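# Assemble wafer body and tie bar between spring-loaded pipe ends

## Task

Put the wafer body (the plain cylinder) between the two spring-loaded pipe ends so that each of its ends sits within the raised ring on the pipe face it touches. Then set the tie bar fully down into the slotted lugs on both pipe ends, with one bar head outside each lug. The pipe ends can be squeezed together, but springs push them apart again. Any number of the three arms may help. Everything must stay in place without any robot holding it. Finally open the grippers and move the arms away.

## Robot and tools

Robots. There are three identical Kinova Gen3 arms named arm1, arm2 and arm3. Each has seven revolute joints, a Robotiq 2F-85 two-finger gripper and a wrist camera. The hand reaches roughly 1.0 m from the joint 1 axis. Their feet sit on the table top at about z=+0.72 m in the shared scene frame. arm1 is at x=+0.55, y=0.00 and faces 180 degrees, pointing toward -x. arm2 is at x=0.00, y=+0.65 and faces -90 degrees, toward -y. arm3 is at x=0.00, y=-0.65 and faces +90 degrees, toward +y. Headings are measured counter-clockwise from +x.

Frames. The scene frame has its origin on the floor and +z up. The hand point lies midway between the fingertips (link robotiq_pinch). The hand's z axis runs along the fingers, and its y axis is the direction the pads close along. No output line prints the feet poses.

Cameras. The wrist cameras are arm1_cam_wrist, arm2_cam_wrist and arm3_cam_wrist. cam_high is fixed in the room. All images are 672x504 pixels.

execute_actions. Argument "actions" is a list holding either one action or nothing. An action is an object keyed by robot name. Under each name, "joints" maps joint names to absolute targets; these are not offsets. joint1_rad to joint7_rad are in radians and gripper_m is in metres.
- joint1_rad turns the whole arm; positive is clockwise seen from above, and 0 points the arm along its foot's heading. Range -69.115 to 69.115.
- joint2_rad is the shoulder; 0 is upright and positive tips forward. Range -2.249 to 2.249.
- joint3_rad twists the upper arm. Range -69.115 to 69.115.
- joint4_rad is the elbow; 0 is straight. Range -2.579 to 2.579.
- joint5_rad twists the forearm. Range -69.115 to 69.115.
- joint6_rad bends the wrist. Range -2.099 to 2.099.
- joint7_rad rolls the hand; positive is counter-clockwise viewed from behind the hand. Same range as joint5_rad.
- gripper_m is the gap between the fingertips, from 0 (closed) to 0.085 (open).
Tolerance for "done" is 0.01 rad on joints and 0.003 m on the gripper.

Omitted joints or robots keep chasing their previous targets. All named motions start at once but may finish at different moments. The hand can sweep a wide arc between postures. A big move may still be unfinished when the result returns.

"cameras" lists the images to return. Left out, null or ["all"] returns every camera; [] returns none. An unknown camera name, unknown key or out-of-range number rejects the whole call, and nothing moves. Sending an empty actions list only reports state and images.

wait(seconds 0 to 10) commands nothing new and returns the same report. zoom_image(camera, region [x0,y0,x1,y1] in pixels, up to 504x504, origin at the top-left) enlarges part of that camera's latest full image. read_manual(section "licences") only returns licence text. finished_scene(scene) ends the current scene after the last command has been held, reports success and cannot be undone. Replying without any tool call ends everything.

Result lines. joint_positions gives the current joint readings. joint_status reports how each commanded motion ended:
- "done": the joint reached its target, possibly resting a touch off it. Resending the same target does nothing.
- "off_target": the joint stopped short and may still be pushing toward its target.
- "contact_stop" or "time_out": the joint abandons its target and holds where it stopped.
- "not_followed": a safety check refused that arm's joint targets, usually with a "cause:" line. The arm may keep retrying those targets on later actions. A gripper target in the same action still runs.
on_its_own describes motion you did not command in that call. A reported stop cancels the later execute_actions, wait and finished_scene calls in the same reply.

Torque faults. Load limits are 51.3 N m for joints 1 to 4 and 32.3 N m for joints 5 to 7, and a held object's weight counts toward them. If contact reaches a limit, that arm freezes for 10 s and skips the rest of its commands for the call, its gripper included.

Heat. Holding loads warms the motors, even between calls. A MOTOR HOT line appears at 60 °C. At 75 °C an OVER-TEMPERATURE FAULT lets that arm sag, and its unfinished keys show "limit_stop_at_motor_heat"; send those targets again afterwards.

Contact. The arms do not halt on contact and can press very hard. The arm-separation check may react too late, and it ignores grippers and gripper housings against other arms. A hard squeeze between two robots ends the run. Avoid slams, drops, slips and heavy pushing. Never knock any part out of the work area. Loose parts may occasionally be nudged by outside disturbances. The simulation keeps running while you compose a reply, and the robots hold their last command during that time.

Each tool is called after ">>>" by a JSON object that holds its "fn" and its "kwargs", one argument or row to a line.

## Session

>>> {"fn": "execute_actions", "kwargs": {
  "actions": []
}}

Scene clock: 0.00 s.
Motor temperatures (°C, as the motors report them): arm1=[29 25 23 28 34 29 41] | arm2=[27 26 25 27 34 30 34] | arm3=[30 29 26 25 33 41 41]
arm1.joint_positions: joint1_rad=-0.009 joint2_rad=-0.398 joint3_rad=-0.079 joint4_rad=+1.509 joint5_rad=-0.035 joint6_rad=+2.027 joint7_rad=+1.479 gripper_m=+0.085
arm1.joint_status: not commanded
arm1.hand: x=+0.4320 y=-0.0029 z=+1.2276 quat_wxyz=(-0.004, -1.000, -0.025, +0.002) (m; scene frame)
arm2.joint_positions: joint1_rad=-0.008 joint2_rad=-0.397 joint3_rad=-0.073 joint4_rad=+1.512 joint5_rad=-0.031 joint6_rad=+2.023 joint7_rad=+1.480 gripper_m=+0.085
arm2.joint_status: not commanded
arm2.hand: x=+0.0096 y=+0.5278 z=+1.2444 quat_wxyz=(+0.004, -0.691, -0.723, +0.003) (m; scene frame)
arm3.joint_positions: joint1_rad=-0.007 joint2_rad=-0.398 joint3_rad=-0.073 joint4_rad=+1.514 joint5_rad=-0.035 joint6_rad=+2.027 joint7_rad=+1.476 gripper_m=+0.085
arm3.joint_status: not commanded
arm3.hand: x=+0.0033 y=-0.5260 z=+1.3205 quat_wxyz=(+0.009, +0.708, -0.707, +0.001) (m; scene frame)
pictures: arm1_cam_wrist, arm2_cam_wrist, arm3_cam_wrist, cam_high
Images, in order (width x height): arm1_cam_wrist 672x504, arm2_cam_wrist 672x504, arm3_cam_wrist 672x504, cam_high 672x504.

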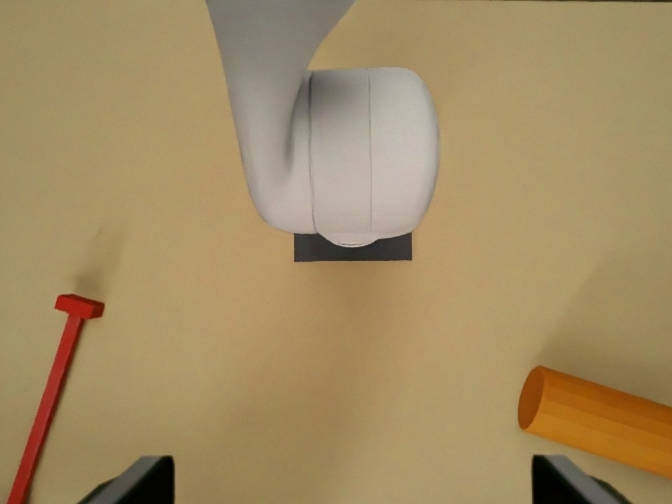

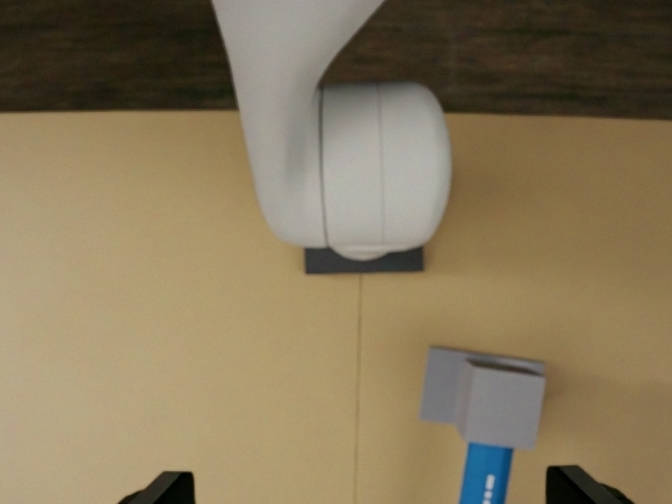

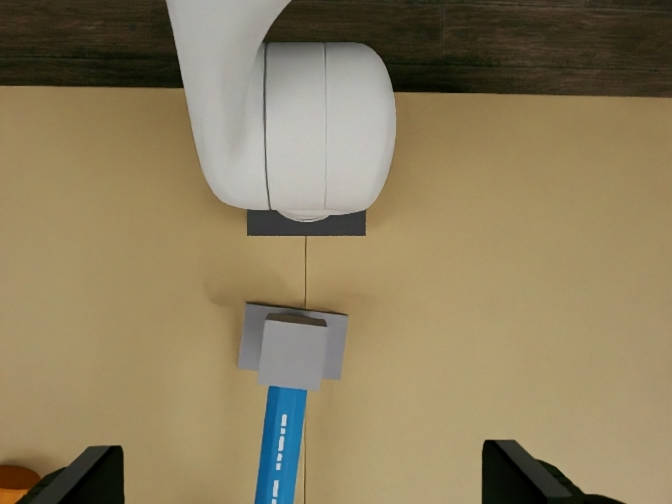

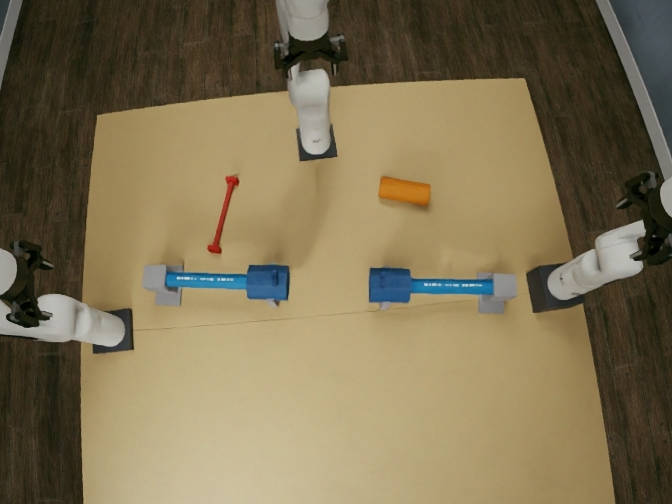

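>>> {"fn": "execute_actions", "kwargs": {
  "actions": [
    {"arm1":{"joints":{"joint1_rad":-0.91,"joint2_rad":0.177,"joint3_rad":0,"joint4_rad":1.944,"joint5_rad":0,"joint6_rad":1.021,"joint7_rad":2.23}},"arm2":{"joints":{"joint1_rad":0,"joint2_rad":0.376,"joint3_rad":0,"joint4_rad":1.544,"joint5_rad":0,"joint6_rad":1.22,"joint7_rad":1.57}},"arm3":{"joints":{"joint1_rad":0,"joint2_rad":0.376,"joint3_rad":0,"joint4_rad":1.544,"joint5_rad":0,"joint6_rad":1.22,"joint7_rad":1.57}}}
  ]
}}

Scene clock: 3.67 s.
Motor temperatures (°C, as the motors report them): arm1=[29 25 23 28 34 29 41] | arm2=[27 26 25 28 34 30 34] | arm3=[30 29 26 25 33 41 41]
arm1.joint_positions: joint1_rad=-0.910 joint2_rad=+0.177 joint3_rad=+0.000 joint4_rad=+1.944 joint5_rad=+0.000 joint6_rad=+1.021 joint7_rad=+2.230 gripper_m=+0.085
arm1.joint_status: all done
arm1.hand: x=+0.3324 y=-0.2628 z=+0.9521 quat_wxyz=(-0.002, -0.692, -0.722, +0.003) (m; scene frame)
arm2.joint_positions: joint1_rad=+0.000 joint2_rad=+0.376 joint3_rad=+0.000 joint4_rad=+1.544 joint5_rad=+0.000 joint6_rad=+1.220 joint7_rad=+1.570 gripper_m=+0.085
arm2.joint_status: all done
arm2.hand: x=-0.0011 y=+0.1979 z=+1.0006 quat_wxyz=(+0.004, -0.690, -0.723, +0.003) (m; scene frame)
arm3.joint_positions: joint1_rad=+0.000 joint2_rad=+0.376 joint3_rad=+0.000 joint4_rad=+1.544 joint5_rad=+0.000 joint6_rad=+1.220 joint7_rad=+1.570 gripper_m=+0.085
arm3.joint_status: all done
arm3.hand: x=+0.0237 y=-0.1967 z=+1.0746 quat_wxyz=(+0.006, +0.709, -0.705, +0.001) (m; scene frame)
pictures: arm1_cam_wrist, arm2_cam_wrist, arm3_cam_wrist, cam_high
Images, in order (width x height): arm1_cam_wrist 672x504, arm2_cam_wrist 672x504, arm3_cam_wrist 672x504, cam_high 672x504.

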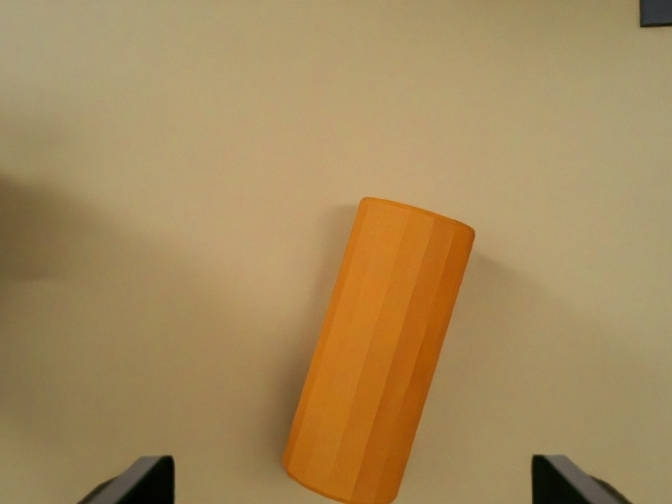

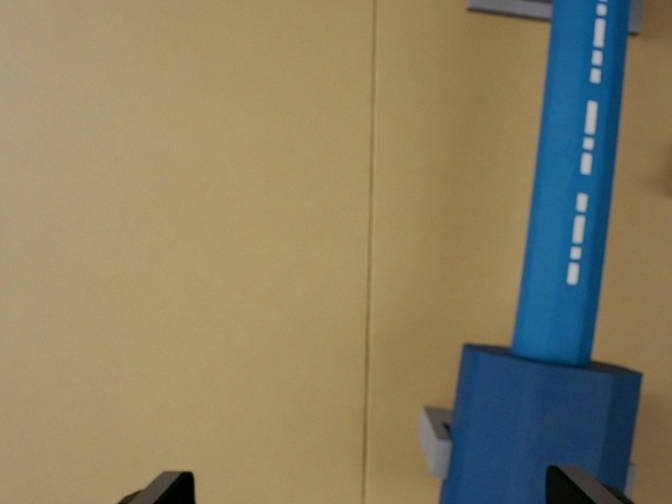

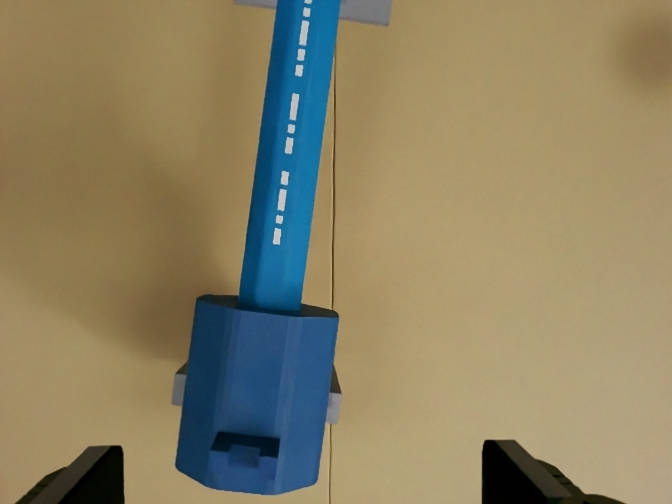

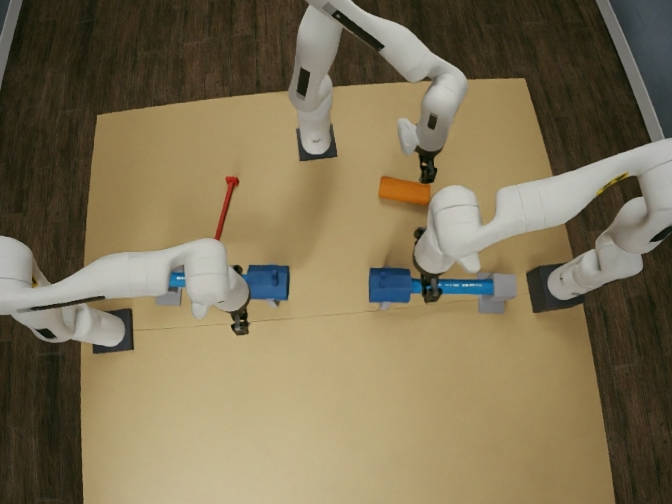

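>>> {"fn": "execute_actions", "kwargs": {
  "actions": [
    {"arm1":{"joints":{"joint1_rad":-0.943,"joint2_rad":0.58,"joint4_rad":2.227,"joint6_rad":0.335,"joint7_rad":1.94}}}
  ],
  "cameras": ["arm1_cam_wrist","cam_high"]
}}

Scene clock: 7.10 s.
Motor temperatures (°C, as the motors report them): arm1=[29 25 23 28 34 29 41] | arm2=[27 26 25 28 34 30 34] | arm3=[30 29 26 25 33 41 41]
arm1.joint_positions: joint1_rad=-0.943 joint2_rad=+0.580 joint3_rad=+0.000 joint4_rad=+2.227 joint5_rad=+0.000 joint6_rad=+0.335 joint7_rad=+1.940 gripper_m=+0.085
arm1.joint_status: all done
arm1.hand: x=+0.3454 y=-0.2646 z=+0.7573 quat_wxyz=(-0.002, -0.779, -0.627, +0.003) (m; scene frame)
arm2.joint_positions: joint1_rad=+0.000 joint2_rad=+0.376 joint3_rad=+0.000 joint4_rad=+1.544 joint5_rad=+0.000 joint6_rad=+1.220 joint7_rad=+1.570 gripper_m=+0.085
arm2.joint_status: not commanded
arm2.hand: x=-0.0011 y=+0.1979 z=+1.0006 quat_wxyz=(+0.004, -0.690, -0.723, +0.003) (m; scene frame)
arm3.joint_positions: joint1_rad=+0.000 joint2_rad=+0.376 joint3_rad=+0.000 joint4_rad=+1.544 joint5_rad=+0.000 joint6_rad=+1.220 joint7_rad=+1.570 gripper_m=+0.085
arm3.joint_status: not commanded
arm3.hand: x=+0.0237 y=-0.1967 z=+1.0746 quat_wxyz=(+0.006, +0.709, -0.705, +0.001) (m; scene frame)
pictures: arm1_cam_wrist, cam_high
Images, in order (width x height): arm1_cam_wrist 672x504, cam_high 672x504.

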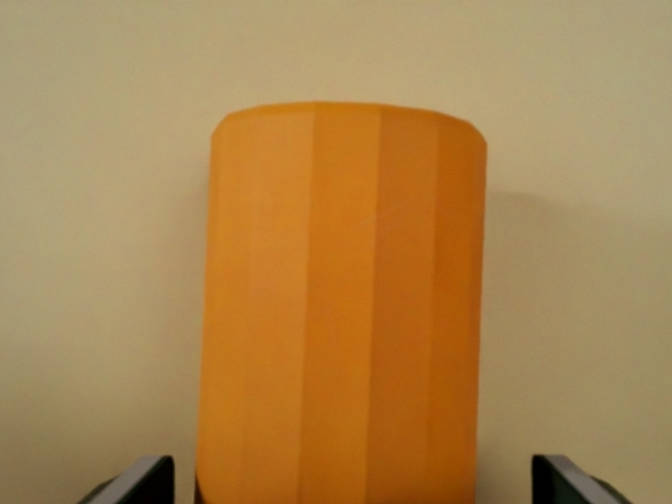

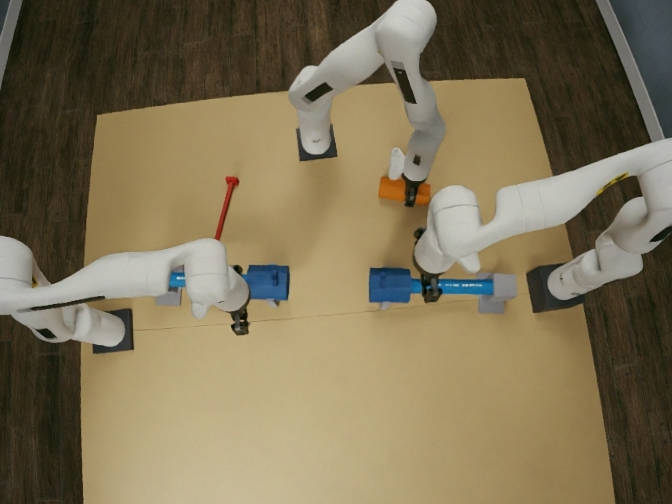

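>>> {"fn": "execute_actions", "kwargs": {
  "actions": [
    {"arm1":{"joints":{"gripper_m":0.04}},"arm2":{"joints":{"joint1_rad":-0.296,"joint2_rad":0.385,"joint4_rad":1.782,"joint6_rad":0.975,"joint7_rad":1.17,"gripper_m":0.055}},"arm3":{"joints":{"joint1_rad":0.10,"joint2_rad":0.451,"joint4_rad":1.994,"joint6_rad":0.697,"joint7_rad":1.57,"gripper_m":0.055}}}
  ],
  "cameras": ["arm2_cam_wrist","arm3_cam_wrist"]
}}

Scene clock: 9.17 s.
Motor temperatures (°C, as the motors report them): arm1=[29 25 23 28 34 29 41] | arm2=[27 26 25 28 34 30 34] | arm3=[30 29 26 25 33 41 41]
arm1.joint_positions: joint1_rad=-0.943 joint2_rad=+0.577 joint3_rad=+0.000 joint4_rad=+2.227 joint5_rad=+0.000 joint6_rad=+0.336 joint7_rad=+1.940 gripper_m=+0.061
arm1.joint_status: gripper_m off_target (ended at +0.061, target +0.040)
arm1.hand: x=+0.3451 y=-0.2647 z=+0.7583 quat_wxyz=(-0.002, -0.779, -0.627, +0.004) (m; scene frame)
arm2.joint_positions: joint1_rad=-0.296 joint2_rad=+0.385 joint3_rad=+0.000 joint4_rad=+1.782 joint5_rad=+0.000 joint6_rad=+0.975 joint7_rad=+1.170 gripper_m=+0.055
arm2.joint_status: all done
arm2.hand: x=+0.1191 y=+0.2473 z=+0.9293 quat_wxyz=(+0.005, -0.727, -0.686, +0.002) (m; scene frame)
arm3.joint_positions: joint1_rad=+0.100 joint2_rad=+0.451 joint3_rad=+0.000 joint4_rad=+1.994 joint5_rad=+0.000 joint6_rad=+0.697 joint7_rad=+1.570 gripper_m=+0.055
arm3.joint_status: all done
arm3.hand: x=+0.0614 y=-0.2678 z=+0.9289 quat_wxyz=(+0.007, +0.673, -0.739, +0.002) (m; scene frame)
pictures: arm2_cam_wrist, arm3_cam_wrist
Images, in order (width x height): arm2_cam_wrist 672x504, arm3_cam_wrist 672x504.

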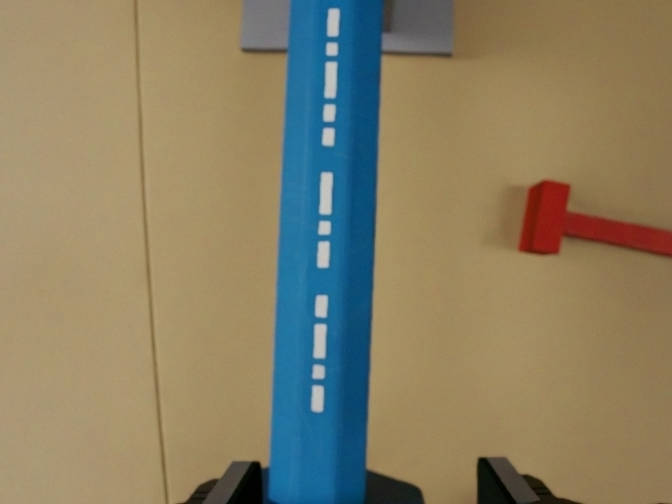

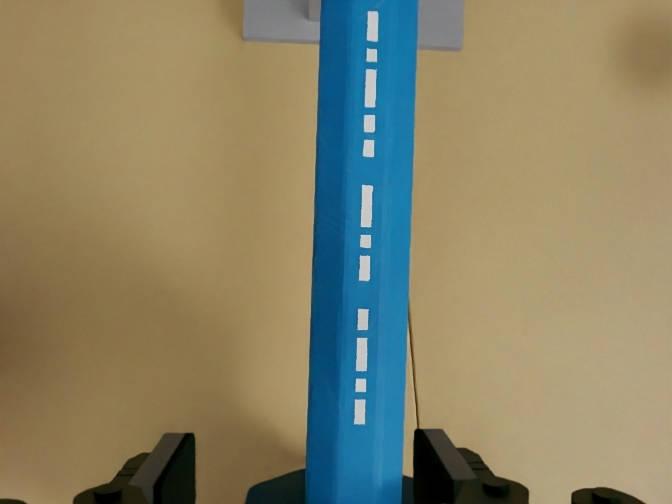

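>>> {"fn": "execute_actions", "kwargs": {
  "actions": [
    {"arm1":{"joints":{"joint1_rad":-0.6,"joint2_rad":0.177,"joint4_rad":1.944,"joint6_rad":1.021,"joint7_rad":2.42}},"arm2":{"joints":{"joint1_rad":-0.257,"joint2_rad":0.607,"joint4_rad":1.949,"joint6_rad":0.586,"joint7_rad":1.18}},"arm3":{"joints":{"joint1_rad":0.05,"joint2_rad":0.7545,"joint4_rad":2.074,"joint6_rad":0.313,"joint7_rad":1.50}}}
  ]
}}

Scene clock: 11.00 s.
Motor temperatures (°C, as the motors report them): arm1=[29 25 23 28 34 29 41] | arm2=[27 26 25 28 34 30 34] | arm3=[30 29 26 25 33 41 41]
arm1.joint_positions: joint1_rad=-0.600 joint2_rad=+0.178 joint3_rad=+0.000 joint4_rad=+1.945 joint5_rad=+0.000 joint6_rad=+1.021 joint7_rad=+2.420 gripper_m=+0.061
arm1.joint_status: all done
arm1.hand: x=+0.2626 y=-0.1836 z=+0.9510 quat_wxyz=(-0.002, -0.734, -0.679, +0.002) (m; scene frame)
arm2.joint_positions: joint1_rad=-0.257 joint2_rad=+0.607 joint3_rad=+0.000 joint4_rad=+1.949 joint5_rad=+0.000 joint6_rad=+0.586 joint7_rad=+1.180 gripper_m=+0.055
arm2.joint_status: all done
arm2.hand: x=+0.1007 y=+0.2477 z=+0.7996 quat_wxyz=(+0.005, -0.737, -0.676, +0.002) (m; scene frame)
arm3.joint_positions: joint1_rad=+0.050 joint2_rad=+0.754 joint3_rad=+0.000 joint4_rad=+2.074 joint5_rad=+0.000 joint6_rad=+0.313 joint7_rad=+1.500 gripper_m=+0.055
arm3.joint_status: all done
arm3.hand: x=+0.0413 y=-0.2666 z=+0.7989 quat_wxyz=(+0.007, +0.666, -0.746, +0.001) (m; scene frame)
pictures: arm1_cam_wrist, arm2_cam_wrist, arm3_cam_wrist, cam_high
Images, in order (width x height): arm1_cam_wrist 672x504, arm2_cam_wrist 672x504, arm3_cam_wrist 672x504, cam_high 672x504.

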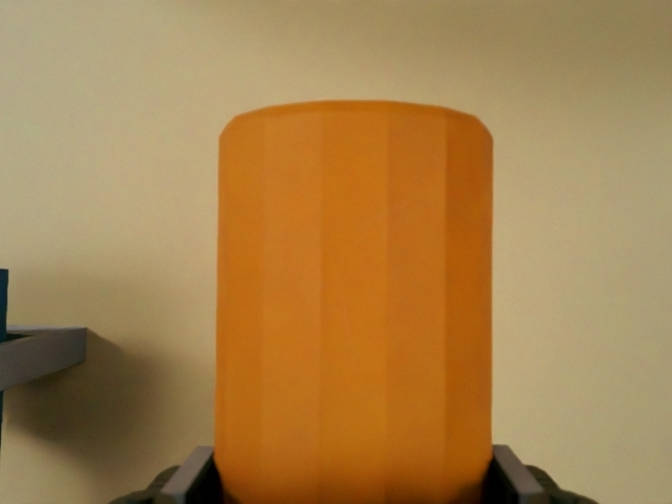

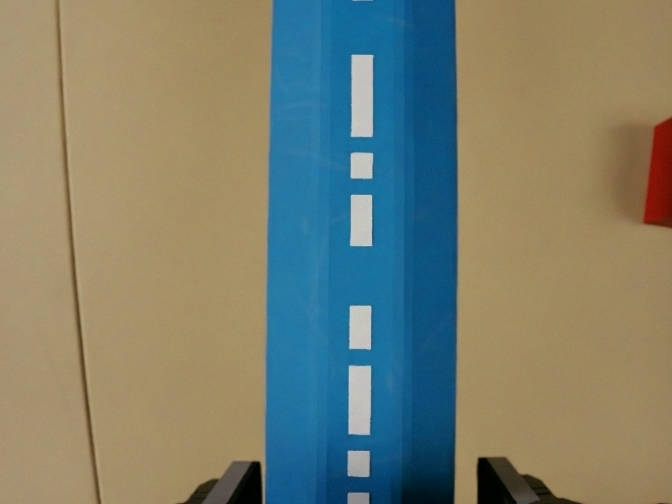

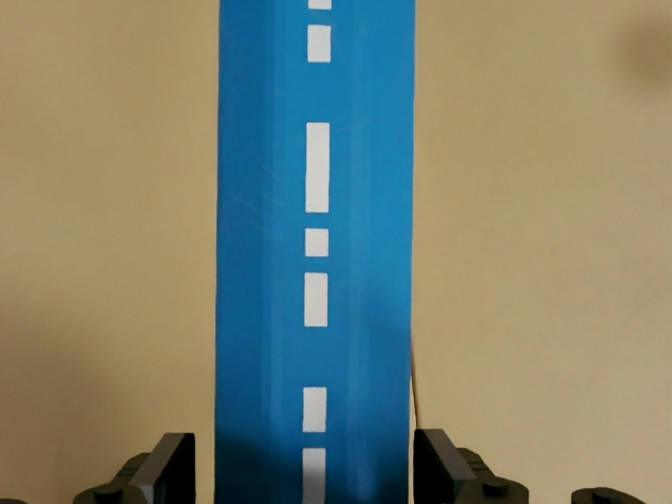

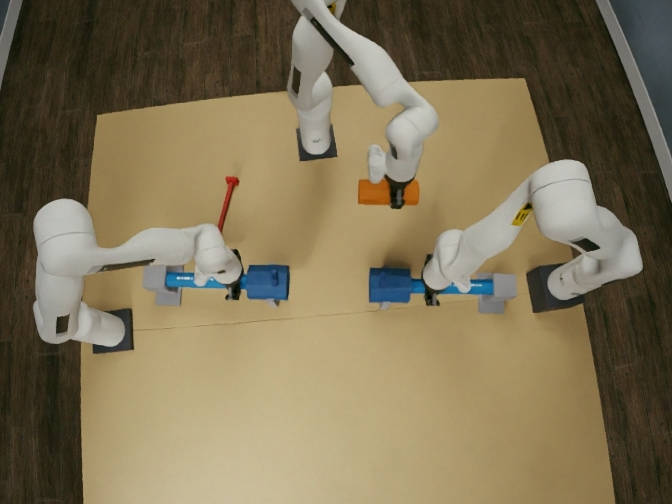

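>>> {"fn": "execute_actions", "kwargs": {
  "actions": [
    {"arm1":{"joints":{"joint1_rad":0,"joint2_rad":0.492,"joint4_rad":1.543,"joint6_rad":1.107,"joint7_rad":3.02}}}
  ],
  "cameras": ["arm1_cam_wrist","cam_high"]
}}

Scene clock: 12.93 s.
Motor temperatures (°C, as the motors report them): arm1=[29 25 23 28 34 29 41] | arm2=[27 26 25 28 34 30 34] | arm3=[30 29 26 25 33 41 41]
arm1.joint_positions: joint1_rad=+0.000 joint2_rad=+0.493 joint3_rad=+0.000 joint4_rad=+1.544 joint5_rad=+0.000 joint6_rad=+1.107 joint7_rad=+3.020 gripper_m=+0.061
arm1.joint_status: all done
arm1.hand: x=+0.0706 y=+0.0051 z=+0.9299 quat_wxyz=(-0.003, -0.734, -0.679, +0.002) (m; scene frame)
arm2.joint_positions: joint1_rad=-0.257 joint2_rad=+0.607 joint3_rad=+0.000 joint4_rad=+1.949 joint5_rad=+0.000 joint6_rad=+0.586 joint7_rad=+1.180 gripper_m=+0.055
arm2.joint_status: not commanded
arm2.hand: x=+0.1007 y=+0.2477 z=+0.7996 quat_wxyz=(+0.005, -0.737, -0.676, +0.002) (m; scene frame)
arm3.joint_positions: joint1_rad=+0.050 joint2_rad=+0.754 joint3_rad=+0.000 joint4_rad=+2.074 joint5_rad=+0.000 joint6_rad=+0.313 joint7_rad=+1.500 gripper_m=+0.055
arm3.joint_status: not commanded
arm3.hand: x=+0.0413 y=-0.2666 z=+0.7989 quat_wxyz=(+0.007, +0.666, -0.746, +0.001) (m; scene frame)
pictures: arm1_cam_wrist, cam_high
Images, in order (width x height): arm1_cam_wrist 672x504, cam_high 672x504.

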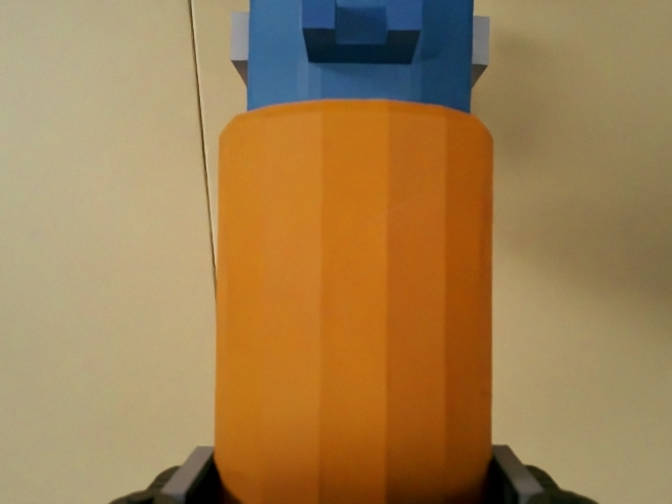

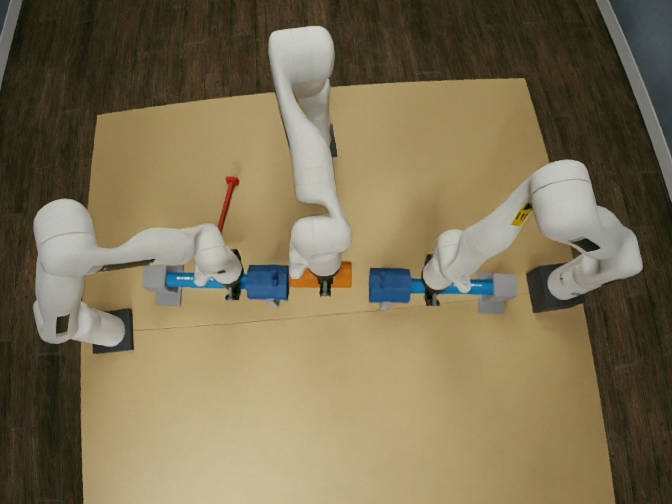

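>>> {"fn": "execute_actions", "kwargs": {
  "actions": [
    {"arm1":{"joints":{"joint1_rad":-0.04,"joint7_rad":2.98}}}
  ],
  "cameras": []
}}

>>> {"fn": "execute_actions", "kwargs": {
  "actions": [
    {"arm1":{"joints":{"joint2_rad":0.643,"joint4_rad":1.6886,"joint6_rad":0.81}}}
  ],
  "cameras": ["arm1_cam_wrist","cam_high"]
}}

Scene clock: 13.73 s.
Motor temperatures (°C, as the motors report them): arm1=[29 25 23 28 34 29 41] | arm2=[27 26 25 28 34 30 34] | arm3=[30 29 26 25 33 41 41]
arm1.joint_positions: joint1_rad=-0.040 joint2_rad=+0.494 joint3_rad=+0.000 joint4_rad=+1.544 joint5_rad=+0.000 joint6_rad=+1.107 joint7_rad=+2.980 gripper_m=+0.061
arm1.joint_status: all done
arm1.hand: x=+0.0708 y=-0.0140 z=+0.9300 quat_wxyz=(-0.003, -0.734, -0.679, +0.002) (m; scene frame)
arm2.joint_positions: joint1_rad=-0.257 joint2_rad=+0.607 joint3_rad=+0.000 joint4_rad=+1.949 joint5_rad=+0.000 joint6_rad=+0.586 joint7_rad=+1.180 gripper_m=+0.055
arm2.joint_status: not commanded
arm2.hand: x=+0.1007 y=+0.2477 z=+0.7996 quat_wxyz=(+0.005, -0.737, -0.676, +0.002) (m; scene frame)
arm3.joint_positions: joint1_rad=+0.050 joint2_rad=+0.754 joint3_rad=+0.000 joint4_rad=+2.074 joint5_rad=+0.000 joint6_rad=+0.313 joint7_rad=+1.500 gripper_m=+0.055
arm3.joint_status: not commanded
arm3.hand: x=+0.0413 y=-0.2666 z=+0.7989 quat_wxyz=(+0.007, +0.666, -0.746, +0.001) (m; scene frame)
pictures: none
No camera images: the call's "cameras" was empty. Leave "cameras" out to get every camera's image.

Scene clock: 14.80 s.
Motor temperatures (°C, as the motors report them): arm1=[29 25 23 28 34 29 41] | arm2=[27 26 25 28 34 30 34] | arm3=[30 29 26 25 33 41 41]
arm1.joint_positions: joint1_rad=-0.040 joint2_rad=+0.644 joint3_rad=+0.000 joint4_rad=+1.689 joint5_rad=+0.000 joint6_rad=+0.810 joint7_rad=+2.980 gripper_m=+0.061
arm1.joint_status: all done
arm1.hand: x=+0.0705 y=-0.0149 z=+0.8200 quat_wxyz=(-0.003, -0.734, -0.679, +0.003) (m; scene frame)
arm2.joint_positions: joint1_rad=-0.257 joint2_rad=+0.607 joint3_rad=+0.000 joint4_rad=+1.949 joint5_rad=+0.000 joint6_rad=+0.586 joint7_rad=+1.180 gripper_m=+0.055
arm2.joint_status: not commanded
arm2.hand: x=+0.1007 y=+0.2477 z=+0.7996 quat_wxyz=(+0.005, -0.737, -0.676, +0.002) (m; scene frame)
arm3.joint_positions: joint1_rad=+0.050 joint2_rad=+0.754 joint3_rad=+0.000 joint4_rad=+2.074 joint5_rad=+0.000 joint6_rad=+0.313 joint7_rad=+1.500 gripper_m=+0.055
arm3.joint_status: not commanded
arm3.hand: x=+0.0413 y=-0.2666 z=+0.7989 quat_wxyz=(+0.007, +0.666, -0.746, +0.001) (m; scene frame)
pictures: arm1_cam_wrist, cam_high
Images, in order (width x height): arm1_cam_wrist 672x504, cam_high 672x504.

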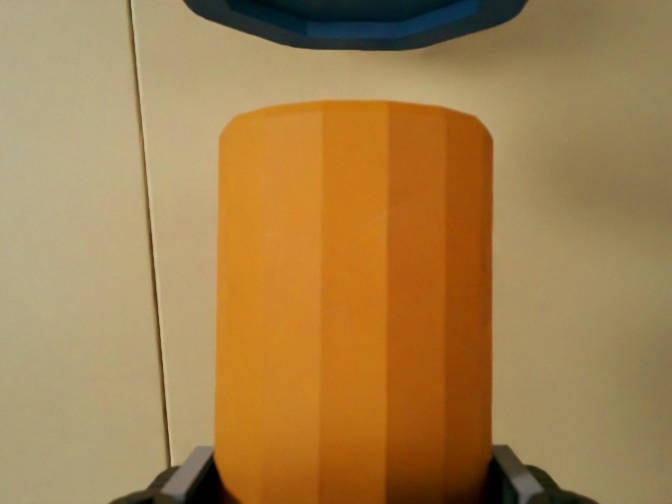

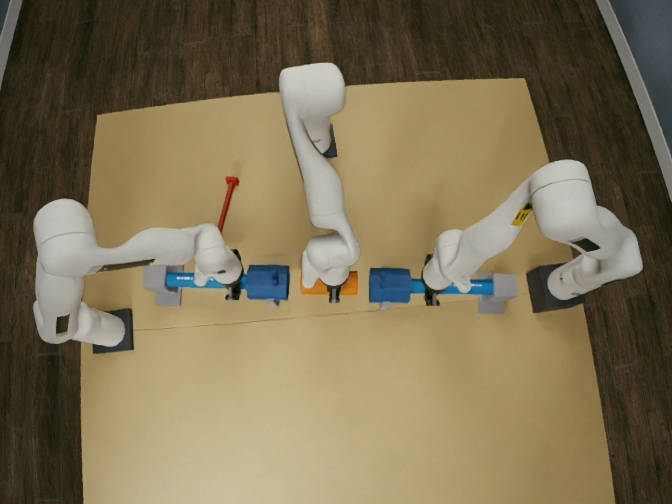

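>>> {"fn": "execute_actions", "kwargs": {
  "actions": [
    {"arm2":{"joints":{"joint1_rad":-0.197,"joint2_rad":0.713,"joint4_rad":1.701,"joint6_rad":0.728,"joint7_rad":1.24}},"arm3":{"joints":{"joint1_rad":0.057,"joint2_rad":0.826,"joint4_rad":1.827,"joint6_rad":0.489,"joint7_rad":1.505}}}
  ],
  "cameras": ["arm1_cam_wrist","cam_high"]
}}

Scene clock: 17.87 s.
Motor temperatures (°C, as the motors report them): arm1=[29 25 23 28 34 29 41] | arm2=[27 26 25 28 34 30 34] | arm3=[30 29 26 25 33 41 41]
arm1.joint_positions: joint1_rad=-0.043 joint2_rad=+0.644 joint3_rad=-0.003 joint4_rad=+1.689 joint5_rad=-0.002 joint6_rad=+0.809 joint7_rad=+2.980 gripper_m=+0.061
arm1.joint_status: not commanded
arm1.hand: x=+0.0702 y=-0.0182 z=+0.8202 quat_wxyz=(-0.004, -0.733, -0.681, +0.004) (m; scene frame)
arm2.joint_positions: joint1_rad=-0.206 joint2_rad=+0.712 joint3_rad=-0.003 joint4_rad=+1.725 joint5_rad=-0.002 joint6_rad=+0.752 joint7_rad=+1.237 gripper_m=+0.055
arm2.joint_status: joint4_rad time_out (moved -0.224 of -0.248); joint6_rad time_out (moved +0.166 of +0.142); the others done
arm2.hand: x=+0.0946 y=+0.1950 z=+0.7952 quat_wxyz=(+0.025, -0.735, -0.678, -0.011) (m; scene frame)
arm3.joint_positions: joint1_rad=+0.057 joint2_rad=+0.828 joint3_rad=+0.000 joint4_rad=+1.842 joint5_rad=+0.000 joint6_rad=+0.502 joint7_rad=+1.504 gripper_m=+0.055
arm3.joint_status: joint4_rad time_out (moved -0.232 of -0.247); joint6_rad time_out (moved +0.189 of +0.176); the others done
arm3.hand: x=+0.0469 y=-0.2088 z=+0.7952 quat_wxyz=(+0.017, +0.664, -0.747, +0.012) (m; scene frame)
pictures: arm1_cam_wrist, cam_high
Images, in order (width x height): arm1_cam_wrist 672x504, cam_high 672x504.

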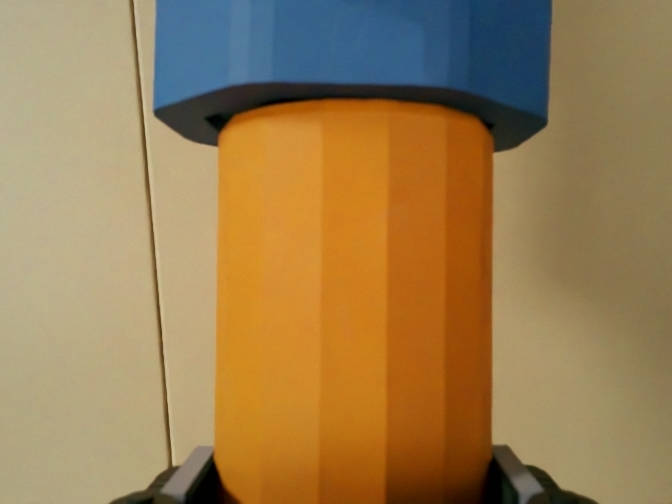

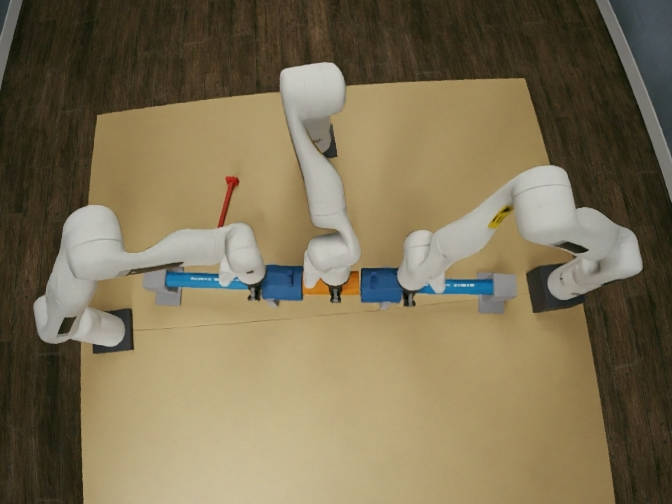

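>>> {"fn": "execute_actions", "kwargs": {
  "actions": [
    {"arm1":{"joints":{"joint1_rad":-0.04,"joint2_rad":0.656,"joint3_rad":0,"joint4_rad":1.6956,"joint5_rad":0,"joint6_rad":0.79}},"arm2":{"joints":{"joint1_rad":-0.197,"joint2_rad":0.713,"joint3_rad":0,"joint4_rad":1.701,"joint5_rad":0,"joint6_rad":0.728,"joint7_rad":1.24}},"arm3":{"joints":{"joint1_rad":0.057,"joint2_rad":0.826,"joint4_rad":1.827,"joint6_rad":0.489,"joint7_rad":1.505}}}
  ],
  "cameras": ["arm1_cam_wrist","cam_high"]
}}

Scene clock: 19.87 s.
Motor temperatures (°C, as the motors report them): arm1=[29 25 23 28 34 29 41] | arm2=[27 26 25 28 34 30 34] | arm3=[30 29 26 25 33 41 41]
arm1.joint_positions: joint1_rad=-0.041 joint2_rad=+0.656 joint3_rad=+0.000 joint4_rad=+1.695 joint5_rad=+0.000 joint6_rad=+0.790 joint7_rad=+2.980 gripper_m=+0.061
arm1.joint_status: all done
arm1.hand: x=+0.0696 y=-0.0154 z=+0.8133 quat_wxyz=(-0.002, -0.734, -0.680, +0.004) (m; scene frame)
arm2.joint_positions: joint1_rad=-0.204 joint2_rad=+0.715 joint3_rad=-0.003 joint4_rad=+1.723 joint5_rad=-0.002 joint6_rad=+0.749 joint7_rad=+1.238 gripper_m=+0.055
arm2.joint_status: joint4_rad time_out (moved -0.002 of -0.024); joint6_rad time_out (moved -0.003 of -0.024); the others done
arm2.hand: x=+0.0938 y=+0.1935 z=+0.7940 quat_wxyz=(+0.024, -0.735, -0.678, -0.010) (m; scene frame)
arm3.joint_positions: joint1_rad=+0.057 joint2_rad=+0.829 joint3_rad=+0.000 joint4_rad=+1.833 joint5_rad=+0.000 joint6_rad=+0.493 joint7_rad=+1.505 gripper_m=+0.055
arm3.joint_status: all done
arm3.hand: x=+0.0474 y=-0.2010 z=+0.7959 quat_wxyz=(+0.011, +0.665, -0.747, +0.006) (m; scene frame)
pictures: arm1_cam_wrist, cam_high
Images, in order (width x height): arm1_cam_wrist 672x504, cam_high 672x504.

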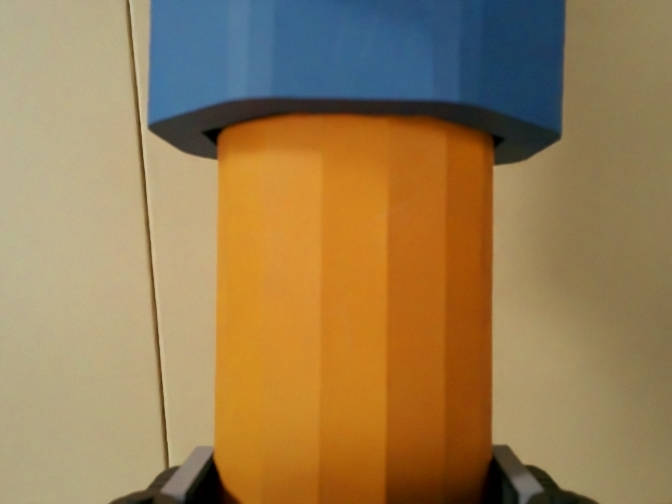

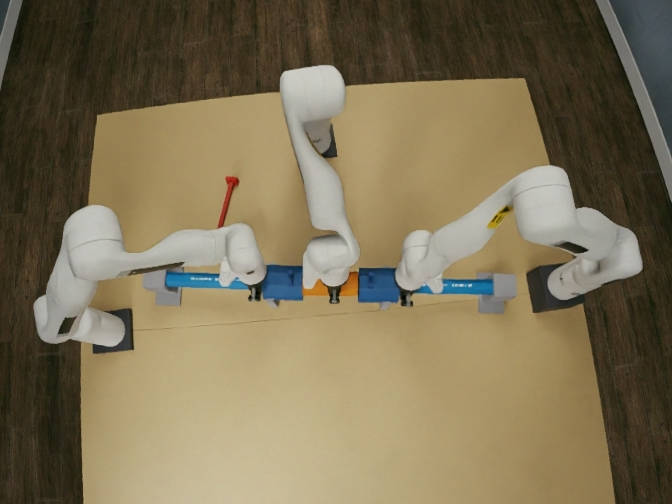

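>>> {"fn": "execute_actions", "kwargs": {
  "actions": [
    {"arm1":{"joints":{"gripper_m":0.085}}}
  ],
  "cameras": []
}}

>>> {"fn": "execute_actions", "kwargs": {
  "actions": [
    {"arm1":{"joints":{"joint2_rad":0.492,"joint4_rad":1.543,"joint6_rad":1.107}}}
  ],
  "cameras": []
}}

>>> {"fn": "execute_actions", "kwargs": {
  "actions": [
    {"arm1":{"joints":{"joint1_rad":0.9,"joint2_rad":0.237,"joint4_rad":1.864,"joint6_rad":1.041,"joint7_rad":2.12}}}
  ],
  "cameras": ["arm1_cam_wrist","cam_high"]
}}

Scene clock: 21.03 s.
Motor temperatures (°C, as the motors report them): arm1=[29 25 23 28 34 29 41] | arm2=[27 26 25 28 34 30 34] | arm3=[30 29 26 25 33 41 41]
arm1.joint_positions: joint1_rad=-0.040 joint2_rad=+0.656 joint3_rad=+0.000 joint4_rad=+1.696 joint5_rad=+0.000 joint6_rad=+0.790 joint7_rad=+2.980 gripper_m=+0.085
arm1.joint_status: all done
arm1.hand: x=+0.0699 y=-0.0149 z=+0.8131 quat_wxyz=(-0.002, -0.734, -0.679, +0.003) (m; scene frame)
arm2.joint_positions: joint1_rad=-0.204 joint2_rad=+0.715 joint3_rad=-0.003 joint4_rad=+1.723 joint5_rad=-0.002 joint6_rad=+0.749 joint7_rad=+1.238 gripper_m=+0.055
arm2.joint_status: not commanded
arm2.hand: x=+0.0938 y=+0.1936 z=+0.7940 quat_wxyz=(+0.024, -0.735, -0.678, -0.010) (m; scene frame)
arm3.joint_positions: joint1_rad=+0.058 joint2_rad=+0.830 joint3_rad=+0.000 joint4_rad=+1.833 joint5_rad=+0.000 joint6_rad=+0.494 joint7_rad=+1.505 gripper_m=+0.055
arm3.joint_status: not commanded
arm3.hand: x=+0.0475 y=-0.2015 z=+0.7958 quat_wxyz=(+0.012, +0.664, -0.747, +0.007) (m; scene frame)
pictures: none
No camera images: the call's "cameras" was empty. Leave "cameras" out to get every camera's image.

Scene clock: 22.13 s.
Motor temperatures (°C, as the motors report them): arm1=[29 25 23 28 34 29 41] | arm2=[27 26 25 28 34 30 34] | arm3=[30 29 26 25 33 41 41]
arm1.joint_positions: joint1_rad=-0.040 joint2_rad=+0.492 joint3_rad=+0.000 joint4_rad=+1.543 joint5_rad=+0.000 joint6_rad=+1.107 joint7_rad=+2.980 gripper_m=+0.085
arm1.joint_status: all done
arm1.hand: x=+0.0703 y=-0.0140 z=+0.9310 quat_wxyz=(-0.002, -0.734, -0.679, +0.003) (m; scene frame)
arm2.joint_positions: joint1_rad=-0.204 joint2_rad=+0.715 joint3_rad=-0.003 joint4_rad=+1.723 joint5_rad=-0.002 joint6_rad=+0.749 joint7_rad=+1.238 gripper_m=+0.055
arm2.joint_status: not commanded
arm2.hand: x=+0.0938 y=+0.1936 z=+0.7940 quat_wxyz=(+0.024, -0.735, -0.678, -0.010) (m; scene frame)
arm3.joint_positions: joint1_rad=+0.058 joint2_rad=+0.830 joint3_rad=+0.000 joint4_rad=+1.833 joint5_rad=+0.000 joint6_rad=+0.494 joint7_rad=+1.505 gripper_m=+0.055
arm3.joint_status: not commanded
arm3.hand: x=+0.0475 y=-0.2015 z=+0.7958 quat_wxyz=(+0.012, +0.664, -0.747, +0.007) (m; scene frame)
pictures: none
No camera images: the call's "cameras" was empty. Leave "cameras" out to get every camera's image.

Scene clock: 26.37 s.
Motor temperatures (°C, as the motors report them): arm1=[29 25 23 28 34 29 41] | arm2=[27 27 25 28 34 30 34] | arm3=[30 29 26 25 33 41 41]
arm1.joint_positions: joint1_rad=+0.051 joint2_rad=+0.467 joint3_rad=+0.000 joint4_rad=+1.573 joint5_rad=+0.000 joint6_rad=+1.101 joint7_rad=+2.899 gripper_m=+0.085
arm1.joint_status: joint1_rad time_out (moved +0.091 of +0.940); joint2_rad time_out (moved -0.025 of -0.255); joint4_rad time_out (moved +0.030 of +0.321); joint6_rad time_out (moved -0.006 of -0.066); joint7_rad time_out (moved -0.081 of -0.860)
arm1.hand: x=+0.0807 y=+0.0295 z=+0.9338 quat_wxyz=(-0.002, -0.790, -0.614, +0.003) (m; scene frame)
arm2.joint_positions: joint1_rad=-0.204 joint2_rad=+0.715 joint3_rad=-0.003 joint4_rad=+1.723 joint5_rad=-0.002 joint6_rad=+0.749 joint7_rad=+1.238 gripper_m=+0.055
arm2.joint_status: not commanded
arm2.hand: x=+0.0938 y=+0.1936 z=+0.7940 quat_wxyz=(+0.024, -0.735, -0.678, -0.010) (m; scene frame)
arm3.joint_positions: joint1_rad=+0.058 joint2_rad=+0.830 joint3_rad=+0.000 joint4_rad=+1.833 joint5_rad=+0.000 joint6_rad=+0.494 joint7_rad=+1.505 gripper_m=+0.055
arm3.joint_status: not commanded
arm3.hand: x=+0.0475 y=-0.2015 z=+0.7958 quat_wxyz=(+0.012, +0.664, -0.747, +0.007) (m; scene frame)
pictures: arm1_cam_wrist, cam_high
joint command not followed: on one or more control steps a check withheld the commanded joint targets of the arm1 arm, and it was not sent them on those steps.
cause: the commanded joint targets would bring a part of the robot too close to another arm; next, command targets that bring no part of the robot closer to that arm.
Images, in order (width x height): arm1_cam_wrist 672x504, cam_high 672x504.

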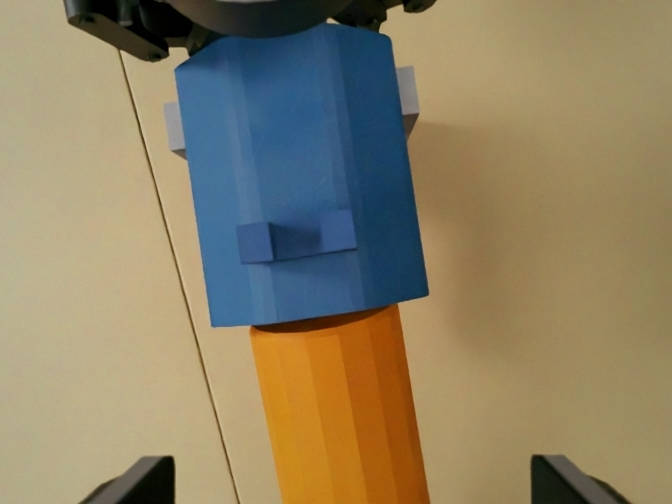

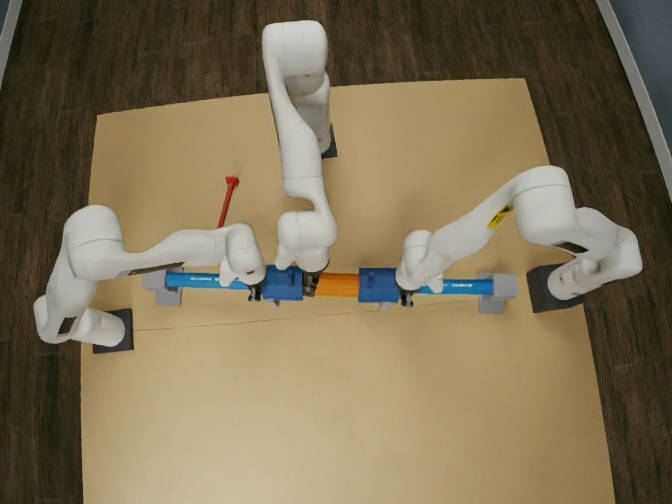

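Retract first, then swing.

>>> {"fn": "execute_actions", "kwargs": {
  "actions": [
    {"arm1":{"joints":{"joint1_rad":0.0,"joint2_rad":0.0,"joint4_rad":2.1,"joint6_rad":1.041,"joint7_rad":2.12}}}
  ],
  "cameras": []
}}

>>> {"fn": "execute_actions", "kwargs": {
  "actions": [
    {"arm1":{"joints":{"joint1_rad":0.9}}}
  ],
  "cameras": []
}}

>>> {"fn": "execute_actions", "kwargs": {
  "actions": [
    {"arm1":{"joints":{"joint2_rad":0.237,"joint4_rad":1.864}}}
  ],
  "cameras": ["arm1_cam_wrist","cam_high"]
}}

Scene clock: 28.20 s.
Motor temperatures (°C, as the motors report them): arm1=[29 25 23 28 34 29 41] | arm2=[27 27 25 28 34 30 34] | arm3=[30 29 26 25 33 41 41]
arm1.joint_positions: joint1_rad=+0.000 joint2_rad=+0.000 joint3_rad=+0.000 joint4_rad=+2.100 joint5_rad=+0.000 joint6_rad=+1.041 joint7_rad=+2.120 gripper_m=+0.085
arm1.joint_status: all done
arm1.hand: x=+0.2781 y=+0.0146 z=+0.9622 quat_wxyz=(-0.003, -0.956, -0.292, +0.002) (m; scene frame)
arm2.joint_positions: joint1_rad=-0.204 joint2_rad=+0.715 joint3_rad=-0.003 joint4_rad=+1.723 joint5_rad=-0.002 joint6_rad=+0.749 joint7_rad=+1.238 gripper_m=+0.055
arm2.joint_status: not commanded
arm2.hand: x=+0.0938 y=+0.1936 z=+0.7940 quat_wxyz=(+0.024, -0.735, -0.678, -0.010) (m; scene frame)
arm3.joint_positions: joint1_rad=+0.058 joint2_rad=+0.830 joint3_rad=+0.000 joint4_rad=+1.833 joint5_rad=+0.000 joint6_rad=+0.494 joint7_rad=+1.505 gripper_m=+0.055
arm3.joint_status: not commanded
arm3.hand: x=+0.0475 y=-0.2015 z=+0.7958 quat_wxyz=(+0.012, +0.664, -0.747, +0.007) (m; scene frame)
pictures: none
No camera images: the call's "cameras" was empty. Leave "cameras" out to get every camera's image.

Scene clock: 30.47 s.
Motor temperatures (°C, as the motors report them): arm1=[29 25 23 28 34 29 41] | arm2=[27 27 25 28 34 30 34] | arm3=[30 29 26 25 33 41 41]
arm1.joint_positions: joint1_rad=+0.900 joint2_rad=+0.000 joint3_rad=+0.000 joint4_rad=+2.100 joint5_rad=+0.000 joint6_rad=+1.041 joint7_rad=+2.120 gripper_m=+0.085
arm1.joint_status: all done
arm1.hand: x=+0.3912 y=+0.2231 z=+0.9605 quat_wxyz=(-0.004, -0.988, +0.153, +0.001) (m; scene frame)
arm2.joint_positions: joint1_rad=-0.204 joint2_rad=+0.715 joint3_rad=-0.003 joint4_rad=+1.723 joint5_rad=-0.002 joint6_rad=+0.749 joint7_rad=+1.238 gripper_m=+0.055
arm2.joint_status: not commanded
arm2.hand: x=+0.0938 y=+0.1936 z=+0.7940 quat_wxyz=(+0.024, -0.735, -0.678, -0.010) (m; scene frame)
arm3.joint_positions: joint1_rad=+0.058 joint2_rad=+0.830 joint3_rad=+0.000 joint4_rad=+1.833 joint5_rad=+0.000 joint6_rad=+0.494 joint7_rad=+1.505 gripper_m=+0.055
arm3.joint_status: not commanded
arm3.hand: x=+0.0475 y=-0.2015 z=+0.7958 quat_wxyz=(+0.012, +0.664, -0.747, +0.007) (m; scene frame)
pictures: none
No camera images: the call's "cameras" was empty. Leave "cameras" out to get every camera's image.

Scene clock: 31.73 s.
Motor temperatures (°C, as the motors report them): arm1=[29 25 23 28 34 29 41] | arm2=[27 27 25 28 34 30 34] | arm3=[30 29 26 25 33 41 41]
arm1.joint_positions: joint1_rad=+0.900 joint2_rad=+0.237 joint3_rad=+0.000 joint4_rad=+1.864 joint5_rad=+0.000 joint6_rad=+1.041 joint7_rad=+2.120 gripper_m=+0.085
arm1.joint_status: all done
arm1.hand: x=+0.3268 y=+0.2973 z=+0.9481 quat_wxyz=(-0.004, -0.988, +0.153, +0.000) (m; scene frame)
arm2.joint_positions: joint1_rad=-0.204 joint2_rad=+0.715 joint3_rad=-0.003 joint4_rad=+1.723 joint5_rad=-0.002 joint6_rad=+0.749 joint7_rad=+1.238 gripper_m=+0.055
arm2.joint_status: not commanded
arm2.hand: x=+0.0938 y=+0.1936 z=+0.7940 quat_wxyz=(+0.024, -0.735, -0.678, -0.010) (m; scene frame)
arm3.joint_positions: joint1_rad=+0.058 joint2_rad=+0.830 joint3_rad=+0.000 joint4_rad=+1.833 joint5_rad=+0.000 joint6_rad=+0.494 joint7_rad=+1.505 gripper_m=+0.055
arm3.joint_status: not commanded
arm3.hand: x=+0.0475 y=-0.2015 z=+0.7958 quat_wxyz=(+0.012, +0.664, -0.747, +0.007) (m; scene frame)
pictures: arm1_cam_wrist, cam_high
Images, in order (width x height): arm1_cam_wrist 672x504, cam_high 672x504.

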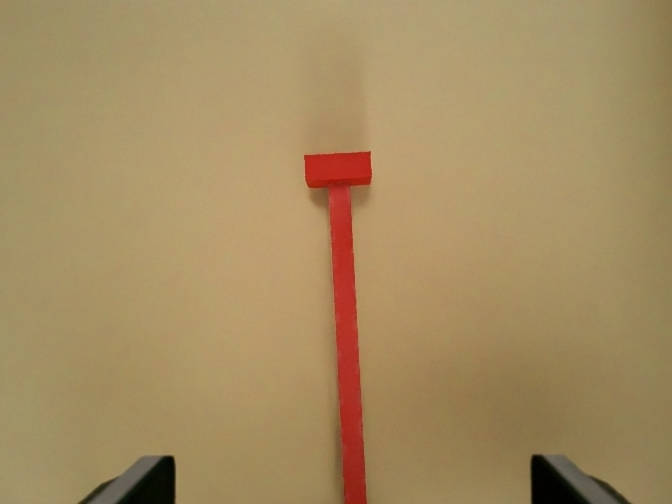

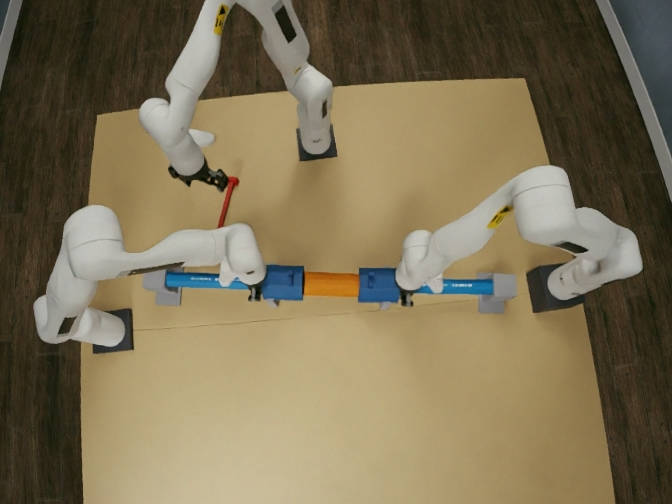

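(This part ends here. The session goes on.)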